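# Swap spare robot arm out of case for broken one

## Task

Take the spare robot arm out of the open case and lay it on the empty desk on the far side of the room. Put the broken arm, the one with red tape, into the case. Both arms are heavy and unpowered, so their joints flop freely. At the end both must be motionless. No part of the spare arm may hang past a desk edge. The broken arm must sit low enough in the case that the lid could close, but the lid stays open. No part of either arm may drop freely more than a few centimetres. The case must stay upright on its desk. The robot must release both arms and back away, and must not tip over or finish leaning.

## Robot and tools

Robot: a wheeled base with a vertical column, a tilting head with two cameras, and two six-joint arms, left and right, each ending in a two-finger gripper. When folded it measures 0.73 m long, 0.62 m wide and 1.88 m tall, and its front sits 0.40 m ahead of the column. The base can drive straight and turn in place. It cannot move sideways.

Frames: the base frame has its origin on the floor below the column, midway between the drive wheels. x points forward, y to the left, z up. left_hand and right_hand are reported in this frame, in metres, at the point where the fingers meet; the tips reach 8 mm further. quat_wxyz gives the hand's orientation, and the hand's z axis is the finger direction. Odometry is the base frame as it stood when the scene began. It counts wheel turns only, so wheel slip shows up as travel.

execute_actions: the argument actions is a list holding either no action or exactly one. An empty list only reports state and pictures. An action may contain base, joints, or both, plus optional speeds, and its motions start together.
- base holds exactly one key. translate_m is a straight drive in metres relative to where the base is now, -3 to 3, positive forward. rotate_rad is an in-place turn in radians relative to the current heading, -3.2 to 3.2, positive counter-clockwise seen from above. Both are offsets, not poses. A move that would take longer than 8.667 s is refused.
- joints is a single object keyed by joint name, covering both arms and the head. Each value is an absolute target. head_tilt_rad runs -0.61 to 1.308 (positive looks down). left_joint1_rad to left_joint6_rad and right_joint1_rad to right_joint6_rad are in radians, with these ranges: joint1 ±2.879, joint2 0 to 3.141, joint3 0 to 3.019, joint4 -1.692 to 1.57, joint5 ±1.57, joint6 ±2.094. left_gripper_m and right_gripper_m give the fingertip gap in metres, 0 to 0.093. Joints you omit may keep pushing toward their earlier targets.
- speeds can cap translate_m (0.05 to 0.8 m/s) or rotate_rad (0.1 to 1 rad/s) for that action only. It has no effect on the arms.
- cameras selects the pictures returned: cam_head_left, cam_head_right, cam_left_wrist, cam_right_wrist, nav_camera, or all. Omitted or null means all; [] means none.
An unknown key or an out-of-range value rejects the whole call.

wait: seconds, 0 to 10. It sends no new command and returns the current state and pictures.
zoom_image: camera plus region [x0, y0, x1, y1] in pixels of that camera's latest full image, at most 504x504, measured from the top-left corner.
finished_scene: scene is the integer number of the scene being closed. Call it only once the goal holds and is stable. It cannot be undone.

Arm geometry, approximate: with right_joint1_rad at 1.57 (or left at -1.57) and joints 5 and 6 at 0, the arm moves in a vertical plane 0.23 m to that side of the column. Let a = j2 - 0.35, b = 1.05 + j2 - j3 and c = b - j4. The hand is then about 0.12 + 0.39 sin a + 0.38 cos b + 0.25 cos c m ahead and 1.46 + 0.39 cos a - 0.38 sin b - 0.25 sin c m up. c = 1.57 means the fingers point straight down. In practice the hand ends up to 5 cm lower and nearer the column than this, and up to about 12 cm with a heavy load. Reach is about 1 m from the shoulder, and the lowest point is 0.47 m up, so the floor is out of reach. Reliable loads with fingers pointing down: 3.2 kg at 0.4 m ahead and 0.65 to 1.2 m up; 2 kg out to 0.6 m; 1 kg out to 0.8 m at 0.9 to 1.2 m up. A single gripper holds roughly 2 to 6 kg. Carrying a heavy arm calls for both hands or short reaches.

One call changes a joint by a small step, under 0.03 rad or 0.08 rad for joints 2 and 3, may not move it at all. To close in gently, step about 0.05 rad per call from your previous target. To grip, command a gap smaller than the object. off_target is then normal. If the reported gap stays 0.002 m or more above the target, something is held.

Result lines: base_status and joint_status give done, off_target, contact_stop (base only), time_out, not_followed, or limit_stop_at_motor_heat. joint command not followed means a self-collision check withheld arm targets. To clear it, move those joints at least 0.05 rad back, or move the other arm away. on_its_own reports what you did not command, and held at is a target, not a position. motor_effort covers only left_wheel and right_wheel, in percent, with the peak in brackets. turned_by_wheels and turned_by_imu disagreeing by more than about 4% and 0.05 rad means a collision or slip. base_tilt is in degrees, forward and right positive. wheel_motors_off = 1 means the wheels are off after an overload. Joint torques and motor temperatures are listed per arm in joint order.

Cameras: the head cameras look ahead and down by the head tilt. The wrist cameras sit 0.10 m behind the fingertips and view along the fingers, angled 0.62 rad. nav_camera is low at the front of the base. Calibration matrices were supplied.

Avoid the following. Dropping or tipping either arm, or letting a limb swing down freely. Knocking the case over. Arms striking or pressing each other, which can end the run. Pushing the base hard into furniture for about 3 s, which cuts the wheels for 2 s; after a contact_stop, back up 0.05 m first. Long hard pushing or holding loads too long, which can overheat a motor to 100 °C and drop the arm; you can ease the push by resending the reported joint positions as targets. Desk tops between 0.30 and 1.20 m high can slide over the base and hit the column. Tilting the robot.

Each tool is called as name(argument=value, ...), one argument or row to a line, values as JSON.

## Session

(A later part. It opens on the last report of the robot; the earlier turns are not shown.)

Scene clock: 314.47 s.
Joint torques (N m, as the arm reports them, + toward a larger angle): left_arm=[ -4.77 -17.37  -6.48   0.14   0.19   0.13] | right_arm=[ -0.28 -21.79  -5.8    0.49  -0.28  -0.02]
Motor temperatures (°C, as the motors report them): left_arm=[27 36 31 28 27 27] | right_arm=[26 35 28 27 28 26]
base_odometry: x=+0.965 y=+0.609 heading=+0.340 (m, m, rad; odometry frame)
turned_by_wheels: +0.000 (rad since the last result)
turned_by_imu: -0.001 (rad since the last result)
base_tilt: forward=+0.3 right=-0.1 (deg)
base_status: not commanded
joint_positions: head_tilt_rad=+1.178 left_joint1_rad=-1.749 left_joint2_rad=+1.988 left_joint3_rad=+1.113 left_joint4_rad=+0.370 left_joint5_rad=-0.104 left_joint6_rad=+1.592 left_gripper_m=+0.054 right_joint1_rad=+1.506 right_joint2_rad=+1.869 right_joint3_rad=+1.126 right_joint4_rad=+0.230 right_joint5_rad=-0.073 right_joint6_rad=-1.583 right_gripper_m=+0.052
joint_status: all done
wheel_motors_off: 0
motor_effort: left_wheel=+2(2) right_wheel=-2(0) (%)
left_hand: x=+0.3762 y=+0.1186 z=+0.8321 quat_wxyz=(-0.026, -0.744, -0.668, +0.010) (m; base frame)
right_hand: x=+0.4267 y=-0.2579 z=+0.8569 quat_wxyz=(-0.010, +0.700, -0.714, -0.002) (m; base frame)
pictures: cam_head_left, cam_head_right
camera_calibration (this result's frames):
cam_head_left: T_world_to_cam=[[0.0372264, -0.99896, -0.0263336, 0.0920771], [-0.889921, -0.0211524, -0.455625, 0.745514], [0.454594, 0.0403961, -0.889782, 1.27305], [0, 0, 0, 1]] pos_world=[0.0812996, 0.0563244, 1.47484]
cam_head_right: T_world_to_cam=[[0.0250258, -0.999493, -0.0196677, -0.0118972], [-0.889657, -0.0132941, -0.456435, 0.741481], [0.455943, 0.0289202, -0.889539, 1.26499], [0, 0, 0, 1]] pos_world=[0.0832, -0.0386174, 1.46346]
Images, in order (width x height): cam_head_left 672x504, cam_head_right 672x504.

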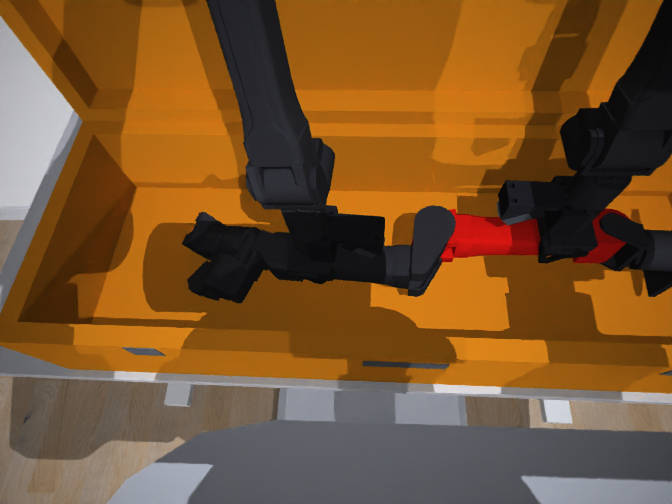

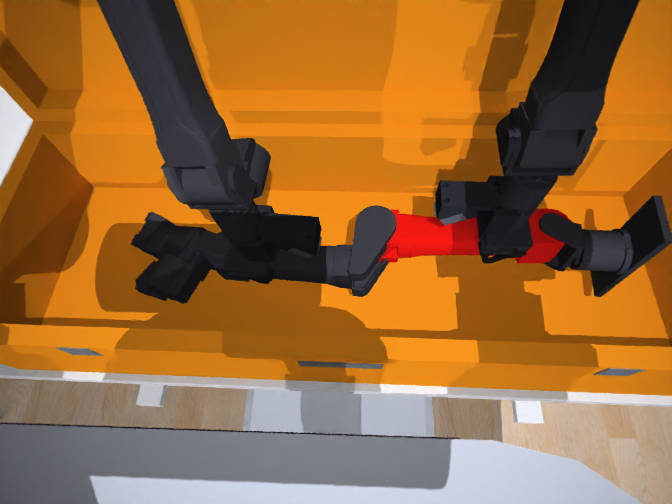

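execute_actions(
  actions=[
    {"joints": {"left_joint1_rad": -1.756, "left_joint2_rad": 2.006, "left_joint3_rad": 1.15, "left_joint4_rad": 0.361, "left_joint5_rad": -0.093, "left_joint6_rad": 1.603, "right_joint1_rad": 1.514, "right_joint2_rad": 1.863, "right_joint3_rad": 1.169, "right_joint4_rad": 0.239, "right_joint5_rad": -0.072, "right_joint6_rad": -1.576}},
  ],
  cameras=["cam_head_left", "cam_head_right"],
)

Scene clock: 316.00 s.
Joint torques (N m, as the arm reports them, + toward a larger angle): left_arm=[ -4.28 -15.86  -5.05  -0.23   0.33   0.1 ] | right_arm=[ -0.33 -21.25  -6.19   0.34  -0.27   0.  ]
Motor temperatures (°C, as the motors report them): left_arm=[27 36 31 28 27 27] | right_arm=[26 35 28 27 28 26]
base_odometry: x=+0.965 y=+0.609 heading=+0.340 (m, m, rad; odometry frame)
turned_by_wheels: +0.000 (rad since the last result)
turned_by_imu: +0.000 (rad since the last result)
base_tilt: forward=+0.3 right=-0.1 (deg)
base_status: not commanded
joint_positions: head_tilt_rad=+1.178 left_joint1_rad=-1.744 left_joint2_rad=+2.045 left_joint3_rad=+1.179 left_joint4_rad=+0.368 left_joint5_rad=-0.101 left_joint6_rad=+1.602 left_gripper_m=+0.054 right_joint1_rad=+1.507 right_joint2_rad=+1.944 right_joint3_rad=+1.205 right_joint4_rad=+0.234 right_joint5_rad=-0.071 right_joint6_rad=-1.582 right_gripper_m=+0.052
joint_status: all done
wheel_motors_off: 0
motor_effort: left_wheel=+1(2) right_wheel=-1(2) (%)
left_hand: x=+0.3797 y=+0.1178 z=+0.8093 quat_wxyz=(-0.028, -0.746, -0.665, +0.007) (m; base frame)
right_hand: x=+0.4308 y=-0.2593 z=+0.8278 quat_wxyz=(-0.012, +0.700, -0.714, +0.001) (m; base frame)
pictures: cam_head_left, cam_head_right
camera_calibration (this result's frames):
cam_head_left: T_world_to_cam=[[0.0372265, -0.99896, -0.0263336, 0.0920771], [-0.88992, -0.0211524, -0.455625, 0.745515], [0.454594, 0.0403961, -0.889782, 1.27305], [0, 0, 0, 1]] pos_world=[0.0812996, 0.0563244, 1.47484]
cam_head_right: T_world_to_cam=[[0.0250258, -0.999493, -0.0196677, -0.0118972], [-0.889657, -0.0132941, -0.456436, 0.741481], [0.455943, 0.0289202, -0.889539, 1.26499], [0, 0, 0, 1]] pos_world=[0.0832, -0.0386174, 1.46346]
Images, in order (width x height): cam_head_left 672x504, cam_head_right 672x504.

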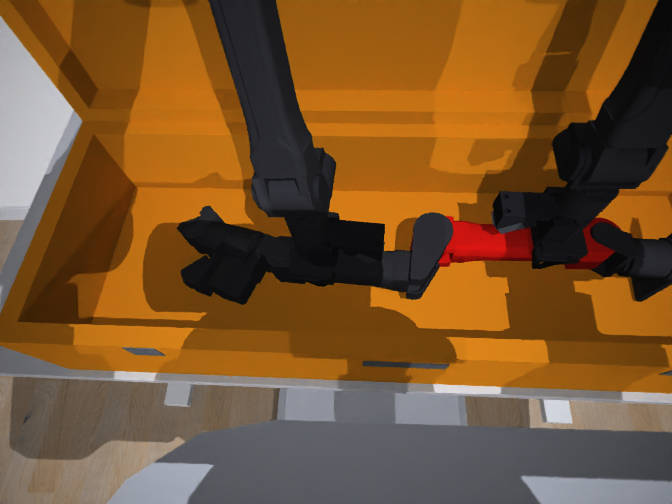

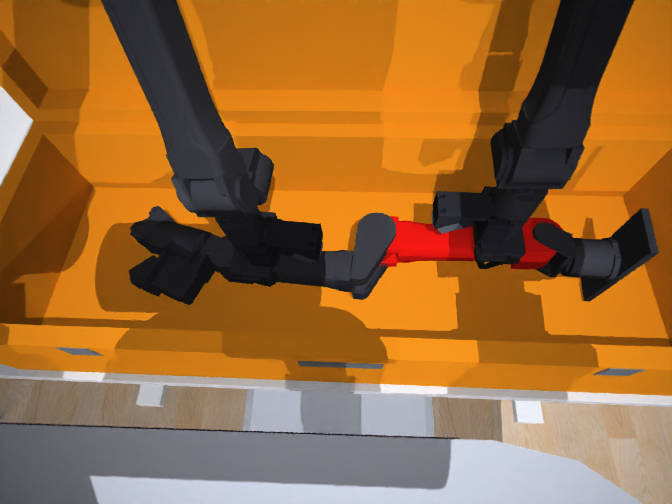

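execute_actions(
  actions=[
    {"joints": {"left_joint1_rad": -1.749, "left_joint2_rad": 2.066, "left_joint3_rad": 1.208, "left_joint4_rad": 0.35, "left_joint5_rad": -0.089, "left_joint6_rad": 1.607, "right_joint1_rad": 1.516, "right_joint2_rad": 1.914, "right_joint3_rad": 1.216, "right_joint4_rad": 0.236, "right_joint5_rad": -0.07, "right_joint6_rad": -1.575}},
  ],
  cameras=["cam_head_left", "cam_head_right"],
)

Scene clock: 317.67 s.
Joint torques (N m, as the arm reports them, + toward a larger angle): left_arm=[ -4.06 -16.    -5.73  -0.41   0.     0.14] | right_arm=[ -0.24 -20.57  -5.31   0.23  -0.64   0.02]
Motor temperatures (°C, as the motors report them): left_arm=[27 36 31 28 27 27] | right_arm=[26 35 28 27 28 26]
base_odometry: x=+0.965 y=+0.609 heading=+0.340 (m, m, rad; odometry frame)
turned_by_wheels: +0.000 (rad since the last result)
turned_by_imu: -0.001 (rad since the last result)
base_tilt: forward=+0.3 right=+0.0 (deg)
base_status: not commanded
joint_positions: head_tilt_rad=+1.178 left_joint1_rad=-1.739 left_joint2_rad=+2.109 left_joint3_rad=+1.245 left_joint4_rad=+0.361 left_joint5_rad=-0.087 left_joint6_rad=+1.601 left_gripper_m=+0.054 right_joint1_rad=+1.508 right_joint2_rad=+1.988 right_joint3_rad=+1.243 right_joint4_rad=+0.234 right_joint5_rad=-0.059 right_joint6_rad=-1.581 right_gripper_m=+0.052
joint_status: all done
wheel_motors_off: 0
motor_effort: left_wheel=+1(2) right_wheel=+0(2) (%)
left_hand: x=+0.3749 y=+0.1157 z=+0.7843 quat_wxyz=(-0.030, -0.745, -0.666, +0.012) (m; base frame)
right_hand: x=+0.4263 y=-0.2612 z=+0.8112 quat_wxyz=(-0.006, +0.700, -0.714, +0.003) (m; base frame)
pictures: cam_head_left, cam_head_right
camera_calibration (this result's frames):
cam_head_left: T_world_to_cam=[[0.0372264, -0.99896, -0.0263336, 0.0920771], [-0.889921, -0.0211524, -0.455624, 0.745514], [0.454593, 0.0403961, -0.889783, 1.27305], [0, 0, 0, 1]] pos_world=[0.0812996, 0.0563244, 1.47484]
cam_head_right: T_world_to_cam=[[0.0250258, -0.999493, -0.0196677, -0.0118972], [-0.889658, -0.0132941, -0.456435, 0.74148], [0.455942, 0.0289202, -0.889539, 1.26499], [0, 0, 0, 1]] pos_world=[0.0831999, -0.0386174, 1.46346]
Images, in order (width x height): cam_head_left 672x504, cam_head_right 672x504.

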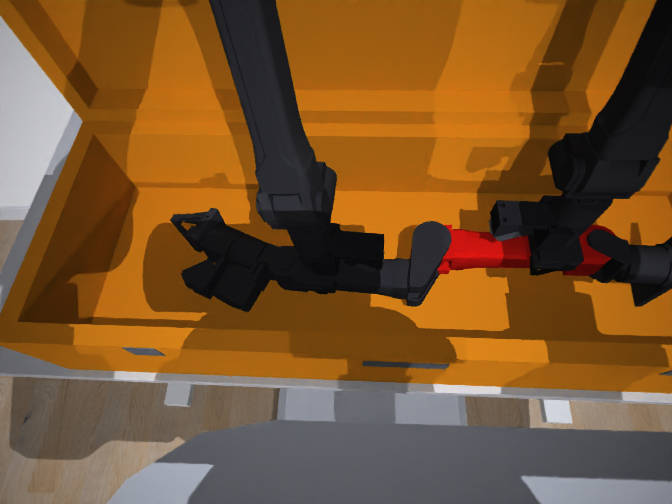

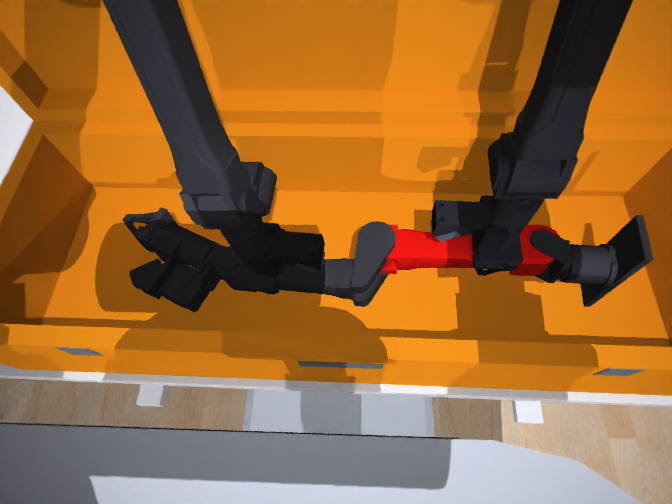

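execute_actions(
  actions=[
    {"joints": {"left_joint1_rad": -1.743, "left_joint2_rad": 2.112, "left_joint3_rad": 1.26, "left_joint4_rad": 0.345, "left_joint5_rad": -0.086, "left_joint6_rad": 1.607, "right_joint1_rad": 1.515, "right_joint2_rad": 1.97, "right_joint3_rad": 1.262, "right_joint4_rad": 0.23, "right_joint5_rad": -0.066, "right_joint6_rad": -1.576}},
  ],
  cameras=["cam_head_left", "cam_head_right"],
)

Scene clock: 319.00 s.
Joint torques (N m, as the arm reports them, + toward a larger angle): left_arm=[ -3.63 -13.53  -3.07  -0.33   0.07   0.18] | right_arm=[ -0.38 -17.11  -1.86   0.07  -0.47   0.  ]
Motor temperatures (°C, as the motors report them): left_arm=[27 36 31 28 27 27] | right_arm=[26 35 28 27 28 26]
base_odometry: x=+0.965 y=+0.609 heading=+0.340 (m, m, rad; odometry frame)
turned_by_wheels: +0.000 (rad since the last result)
turned_by_imu: +0.000 (rad since the last result)
base_tilt: forward=+0.3 right=-0.1 (deg)
base_status: not commanded
joint_positions: head_tilt_rad=+1.178 left_joint1_rad=-1.738 left_joint2_rad=+2.125 left_joint3_rad=+1.265 left_joint4_rad=+0.354 left_joint5_rad=-0.087 left_joint6_rad=+1.597 left_gripper_m=+0.054 right_joint1_rad=+1.508 right_joint2_rad=+1.997 right_joint3_rad=+1.255 right_joint4_rad=+0.231 right_joint5_rad=-0.059 right_joint6_rad=-1.581 right_gripper_m=+0.052
joint_status: all done
wheel_motors_off: 0
motor_effort: left_wheel=+1(1) right_wheel=-1(1) (%)
left_hand: x=+0.3746 y=+0.1158 z=+0.7777 quat_wxyz=(-0.029, -0.744, -0.668, +0.013) (m; base frame)
right_hand: x=+0.4272 y=-0.2614 z=+0.8077 quat_wxyz=(-0.006, +0.700, -0.714, +0.003) (m; base frame)
pictures: cam_head_left, cam_head_right
camera_calibration (this result's frames):
cam_head_left: T_world_to_cam=[[0.0372264, -0.99896, -0.0263337, 0.0920773], [-0.889922, -0.0211524, -0.455622, 0.74551], [0.454591, 0.0403961, -0.889784, 1.27305], [0, 0, 0, 1]] pos_world=[0.0812994, 0.0563244, 1.47484]
cam_head_right: T_world_to_cam=[[0.0250258, -0.999493, -0.0196677, -0.0118971], [-0.889659, -0.0132941, -0.456432, 0.741476], [0.45594, 0.0289202, -0.889541, 1.26499], [0, 0, 0, 1]] pos_world=[0.0831997, -0.0386174, 1.46346]
Images, in order (width x height): cam_head_left 672x504, cam_head_right 672x504.

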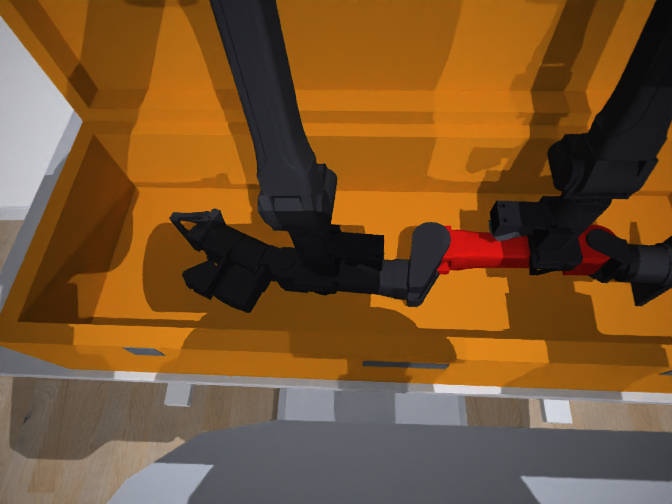

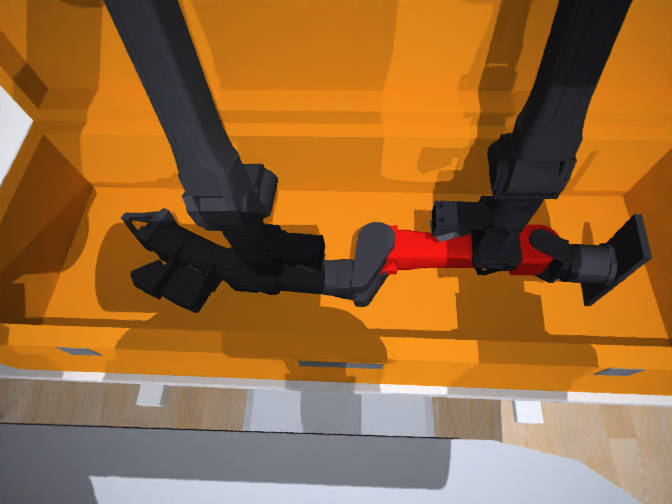

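execute_actions(
  actions=[
    {"joints": {"left_joint1_rad": -1.739, "left_joint2_rad": 2.12, "left_joint3_rad": 1.264, "left_joint4_rad": 0.352, "left_joint5_rad": -0.087, "left_joint6_rad": 1.598, "right_joint1_rad": 1.509, "right_joint2_rad": 1.992, "right_joint3_rad": 1.256, "right_joint4_rad": 0.231, "right_joint5_rad": -0.06, "right_joint6_rad": -1.581, "left_gripper_m": 0.093, "right_gripper_m": 0.093}},
  ],
  cameras=["cam_head_left", "cam_head_right"],
)

Scene clock: 320.57 s.
Joint torques (N m, as the arm reports them, + toward a larger angle): left_arm=[ -3.65 -12.82  -2.78   0.01   0.03   0.08] | right_arm=[ -0.61 -15.59  -2.53   0.14  -0.27  -0.03]
Motor temperatures (°C, as the motors report them): left_arm=[27 36 31 28 27 27] | right_arm=[26 35 28 27 28 26]
base_odometry: x=+0.965 y=+0.609 heading=+0.340 (m, m, rad; odometry frame)
turned_by_wheels: +0.000 (rad since the last result)
turned_by_imu: +0.000 (rad since the last result)
base_tilt: forward=+0.3 right=-0.1 (deg)
base_status: not commanded
joint_positions: head_tilt_rad=+1.178 left_joint1_rad=-1.738 left_joint2_rad=+2.125 left_joint3_rad=+1.265 left_joint4_rad=+0.354 left_joint5_rad=-0.087 left_joint6_rad=+1.596 left_gripper_m=+0.093 right_joint1_rad=+1.508 right_joint2_rad=+1.997 right_joint3_rad=+1.257 right_joint4_rad=+0.231 right_joint5_rad=-0.059 right_joint6_rad=-1.581 right_gripper_m=+0.093
joint_status: all done
wheel_motors_off: 0
motor_effort: left_wheel=+1(2) right_wheel=-2(0) (%)
left_hand: x=+0.3746 y=+0.1158 z=+0.7777 quat_wxyz=(-0.029, -0.743, -0.668, +0.013) (m; base frame)
right_hand: x=+0.4284 y=-0.2616 z=+0.8076 quat_wxyz=(-0.007, +0.700, -0.714, +0.004) (m; base frame)
pictures: cam_head_left, cam_head_right
camera_calibration (this result's frames):
cam_head_left: T_world_to_cam=[[0.0372263, -0.99896, -0.0263338, 0.0920775], [-0.889924, -0.0211524, -0.455619, 0.745506], [0.454588, 0.0403961, -0.889785, 1.27306], [0, 0, 0, 1]] pos_world=[0.0812992, 0.0563244, 1.47484]
cam_head_right: T_world_to_cam=[[0.0250257, -0.999493, -0.0196678, -0.0118969], [-0.88966, -0.0132941, -0.456429, 0.741472], [0.455937, 0.0289202, -0.889542, 1.26499], [0, 0, 0, 1]] pos_world=[0.0831995, -0.0386174, 1.46346]
Images, in order (width x height): cam_head_left 672x504, cam_head_right 672x504.

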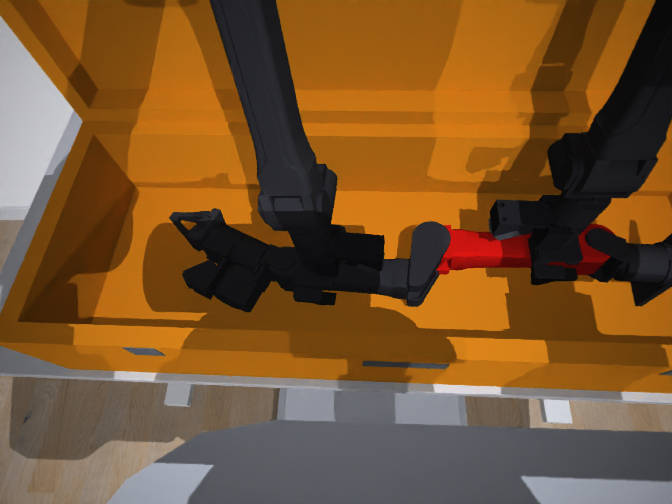

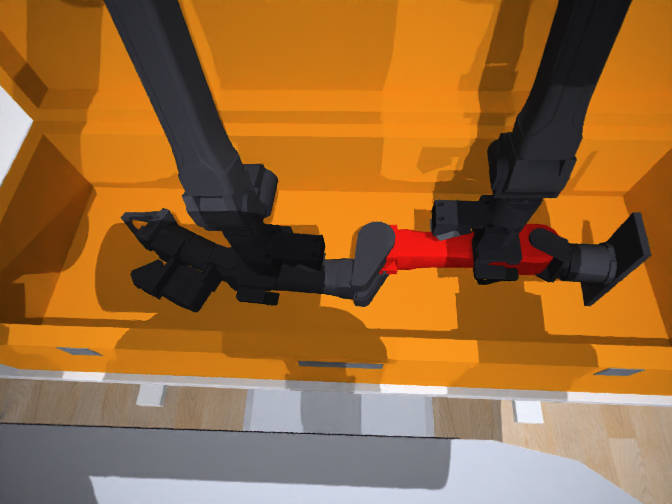

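execute_actions(
  actions=[
    {"joints": {"left_joint1_rad": -1.756, "left_joint2_rad": 1.902, "left_joint3_rad": 1.038, "left_joint4_rad": 0.369, "left_joint5_rad": -0.105, "left_joint6_rad": 1.588, "right_joint1_rad": 1.505, "right_joint2_rad": 1.775, "right_joint3_rad": 1.054, "right_joint4_rad": 0.222, "right_joint5_rad": -0.066, "right_joint6_rad": -1.584}},
  ],
  cameras=["cam_head_right"],
)

execute_actions(
  actions=[
    {"joints": {"left_joint1_rad": -1.6, "left_joint2_rad": 1.4, "left_joint3_rad": 0.657, "left_joint4_rad": 0.236, "left_joint5_rad": 0.0, "left_joint6_rad": 1.57, "right_joint1_rad": 1.57, "right_joint2_rad": 1.4, "right_joint3_rad": 0.657, "right_joint4_rad": 0.236, "right_joint5_rad": 0.0, "right_joint6_rad": -1.57}},
  ],
  cameras=["cam_head_left", "cam_head_right"],
)

Scene clock: 323.13 s.
Joint torques (N m, as the arm reports them, + toward a larger angle): left_arm=[ -3.89 -11.89  -3.21   0.51  -0.05   0.03] | right_arm=[ -0.53 -14.78  -2.69  -0.23  -0.3   -0.06]
Motor temperatures (°C, as the motors report them): left_arm=[27 36 31 28 27 27] | right_arm=[26 35 28 27 28 26]
base_odometry: x=+0.965 y=+0.609 heading=+0.340 (m, m, rad; odometry frame)
turned_by_wheels: +0.000 (rad since the last result)
turned_by_imu: -0.001 (rad since the last result)
base_tilt: forward=+0.3 right=-0.1 (deg)
base_status: not commanded
joint_positions: head_tilt_rad=+1.178 left_joint1_rad=-1.747 left_joint2_rad=+1.892 left_joint3_rad=+1.047 left_joint4_rad=+0.361 left_joint5_rad=-0.102 left_joint6_rad=+1.591 left_gripper_m=+0.093 right_joint1_rad=+1.508 right_joint2_rad=+1.766 right_joint3_rad=+1.060 right_joint4_rad=+0.231 right_joint5_rad=-0.064 right_joint6_rad=-1.581 right_gripper_m=+0.093
joint_status: all done
wheel_motors_off: 0
motor_effort: left_wheel=+1(2) right_wheel=+2(1) (%)
left_hand: x=+0.3935 y=+0.1233 z=+0.8650 quat_wxyz=(-0.034, -0.742, -0.669, +0.003) (m; base frame)
right_hand: x=+0.4465 y=-0.2566 z=+0.8937 quat_wxyz=(-0.020, +0.700, -0.713, +0.015) (m; base frame)
pictures: cam_head_right
camera_calibration (this result's frames):
cam_head_right: T_world_to_cam=[[0.0250256, -0.999493, -0.019668, -0.0118967], [-0.889663, -0.0132941, -0.456425, 0.741465], [0.455932, 0.0289202, -0.889544, 1.265], [0, 0, 0, 1]] pos_world=[0.0831991, -0.0386174, 1.46346]
Images, in order (width x height): cam_head_right 672x504.

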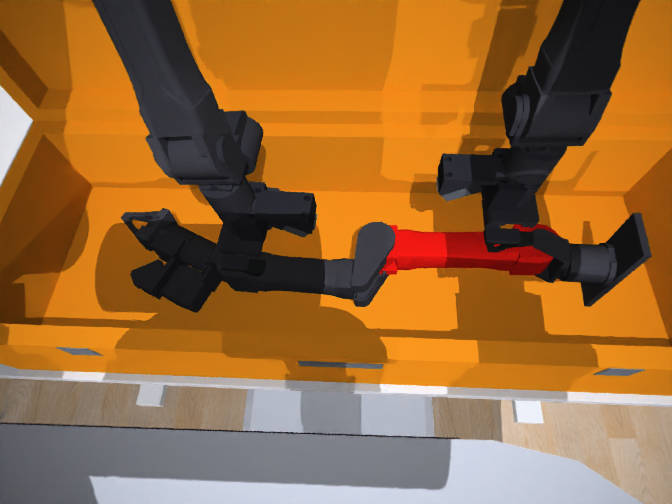

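Scene clock: 324.37 s.
Joint torques (N m, as the arm reports them, + toward a larger angle): left_arm=[ -0.65 -11.37  -2.15  -0.16   0.12   0.  ] | right_arm=[ -0.34 -12.64  -3.25   0.4   -0.14   0.02]
Motor temperatures (°C, as the motors report them): left_arm=[27 35 31 28 27 27] | right_arm=[26 35 28 27 28 26]
base_odometry: x=+0.965 y=+0.609 heading=+0.340 (m, m, rad; odometry frame)
turned_by_wheels: +0.000 (rad since the last result)
turned_by_imu: +0.000 (rad since the last result)
base_tilt: forward=+0.3 right=-0.1 (deg)
base_status: not commanded
joint_positions: head_tilt_rad=+1.178 left_joint1_rad=-1.595 left_joint2_rad=+1.390 left_joint3_rad=+0.666 left_joint4_rad=+0.243 left_joint5_rad=-0.003 left_joint6_rad=+1.576 left_gripper_m=+0.093 right_joint1_rad=+1.577 right_joint2_rad=+1.390 right_joint3_rad=+0.664 right_joint4_rad=+0.231 right_joint5_rad=-0.002 right_joint6_rad=-1.576 right_gripper_m=+0.093
joint_status: all done
wheel_motors_off: 0
motor_effort: left_wheel=+1(2) right_wheel=-3(2) (%)
left_hand: x=+0.3911 y=+0.2121 z=+1.0298 quat_wxyz=(-0.022, -0.713, -0.701, -0.009) (m; base frame)
right_hand: x=+0.3871 y=-0.2220 z=+1.0298 quat_wxyz=(-0.013, +0.710, -0.704, +0.008) (m; base frame)
pictures: cam_head_left, cam_head_right
camera_calibration (this result's frames):
cam_head_left: T_world_to_cam=[[0.0372256, -0.99896, -0.0263347, 0.0920789], [-0.889935, -0.0211524, -0.455597, 0.745473], [0.454566, 0.0403961, -0.889796, 1.27307], [0, 0, 0, 1]] pos_world=[0.0812976, 0.0563244, 1.47484]
cam_head_right: T_world_to_cam=[[0.0250252, -0.999493, -0.0196684, -0.011896], [-0.889671, -0.0132941, -0.456408, 0.741439], [0.455915, 0.0289202, -0.889553, 1.26501], [0, 0, 0, 1]] pos_world=[0.0831976, -0.0386174, 1.46346]
Images, in order (width x height): cam_head_left 672x504, cam_head_right 672x504.

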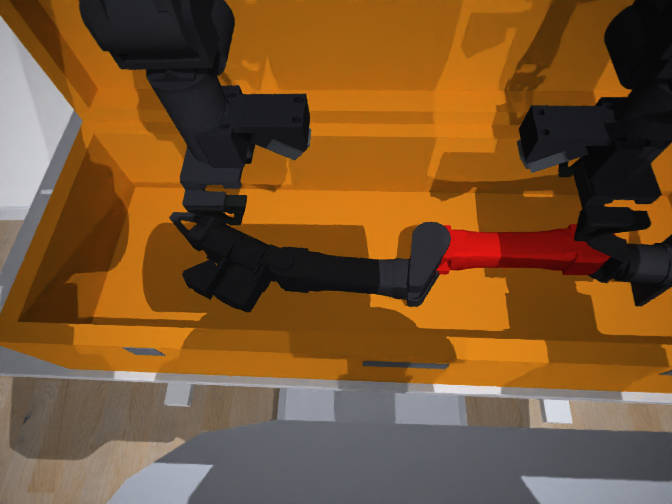

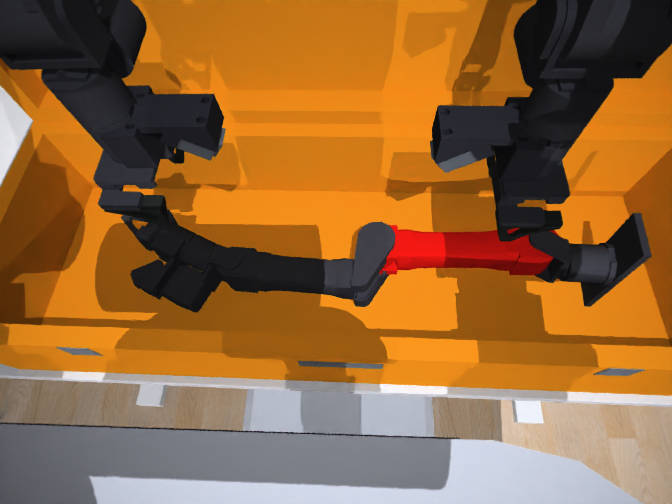

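Now back away and check the arm sits below the rim.

execute_actions(
  actions=[
    {"base": {"translate_m": -0.7}, "joints": {"head_tilt_rad": 0.55}},
  ],
  cameras=["cam_head_left", "cam_head_right"],
)

Scene clock: 327.83 s.
Joint torques (N m, as the arm reports them, + toward a larger angle): left_arm=[ -0.76 -11.64  -1.55  -0.18   0.11  -0.01] | right_arm=[ -0.38 -12.22  -2.41   0.34  -0.14   0.02]
Motor temperatures (°C, as the motors report them): left_arm=[27 35 30 28 27 27] | right_arm=[26 34 27 27 28 26]
base_odometry: x=+0.305 y=+0.375 heading=+0.341 (m, m, rad; odometry frame)
turned_by_wheels: +0.001 (rad since the last result)
turned_by_imu: -0.002 (rad since the last result)
base_tilt: forward=+0.2 right=-0.1 (deg)
base_status: done
joint_positions: head_tilt_rad=+0.567 left_joint1_rad=-1.595 left_joint2_rad=+1.390 left_joint3_rad=+0.658 left_joint4_rad=+0.243 left_joint5_rad=-0.003 left_joint6_rad=+1.576 left_gripper_m=+0.093 right_joint1_rad=+1.577 right_joint2_rad=+1.390 right_joint3_rad=+0.658 right_joint4_rad=+0.231 right_joint5_rad=-0.002 right_joint6_rad=-1.576 right_gripper_m=+0.093
joint_status: all done
wheel_motors_off: 0
motor_effort: left_wheel=+1(43) right_wheel=-1(45) (%)
left_hand: x=+0.3856 y=+0.2122 z=+1.0304 quat_wxyz=(-0.019, -0.713, -0.701, -0.006) (m; base frame)
right_hand: x=+0.3831 y=-0.2220 z=+1.0303 quat_wxyz=(-0.011, +0.710, -0.704, +0.006) (m; base frame)
pictures: cam_head_left, cam_head_right
camera_calibration (this result's frames):
cam_head_left: T_world_to_cam=[[0.0455983, -0.99896, -0.000238108, 0.0514715], [-0.468015, -0.0211524, -0.883467, 1.3833], [0.882543, 0.0403961, -0.468493, 0.602868], [0, 0, 0, 1]] pos_world=[0.113, 0.0563244, 1.50455]
cam_head_right: T_world_to_cam=[[0.0317801, -0.999493, -0.0017699, -0.0397975], [-0.467335, -0.0132941, -0.883981, 1.37878], [0.883509, 0.0289202, -0.46752, 0.5937], [0, 0, 0, 1]] pos_world=[0.121079, -0.0386174, 1.49631]
Images, in order (width x height): cam_head_left 672x504, cam_head_right 672x504.

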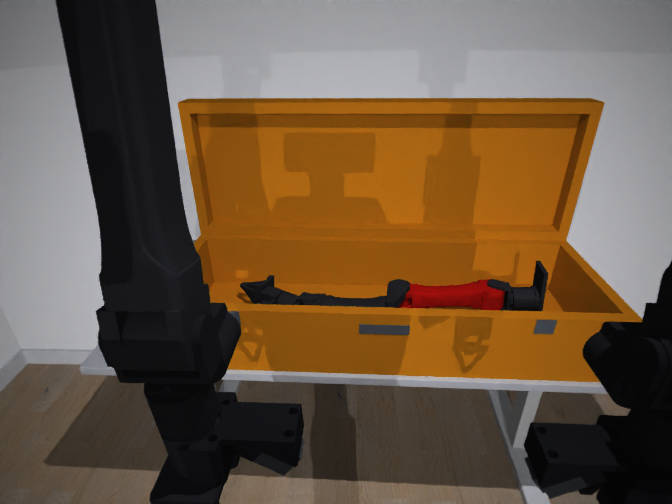

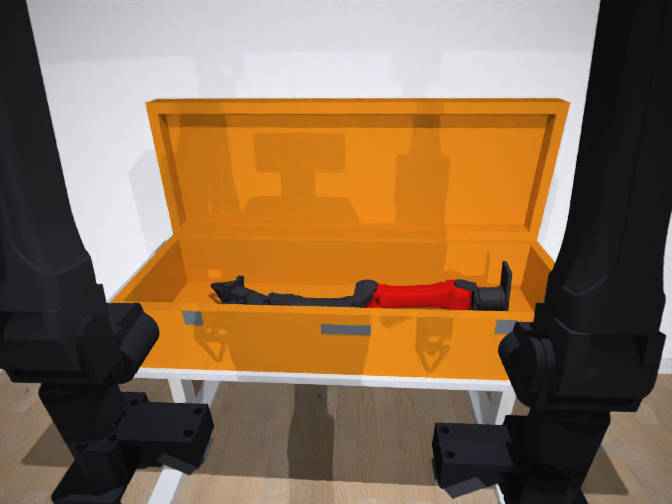

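zoom_image(
  camera="cam_head_left",
  region=[200, 220, 660, 340],
)

Region (200, 220, 660, 340) of cam_head_left's 672x504 image, scaled by 1.096, with more detail than that image has; it fills the top 131 rows of this view, and the rest is white.

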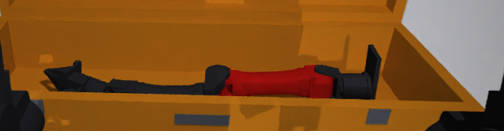

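finished_scene(
  scene=1,
)

The scene is finished: the task was done.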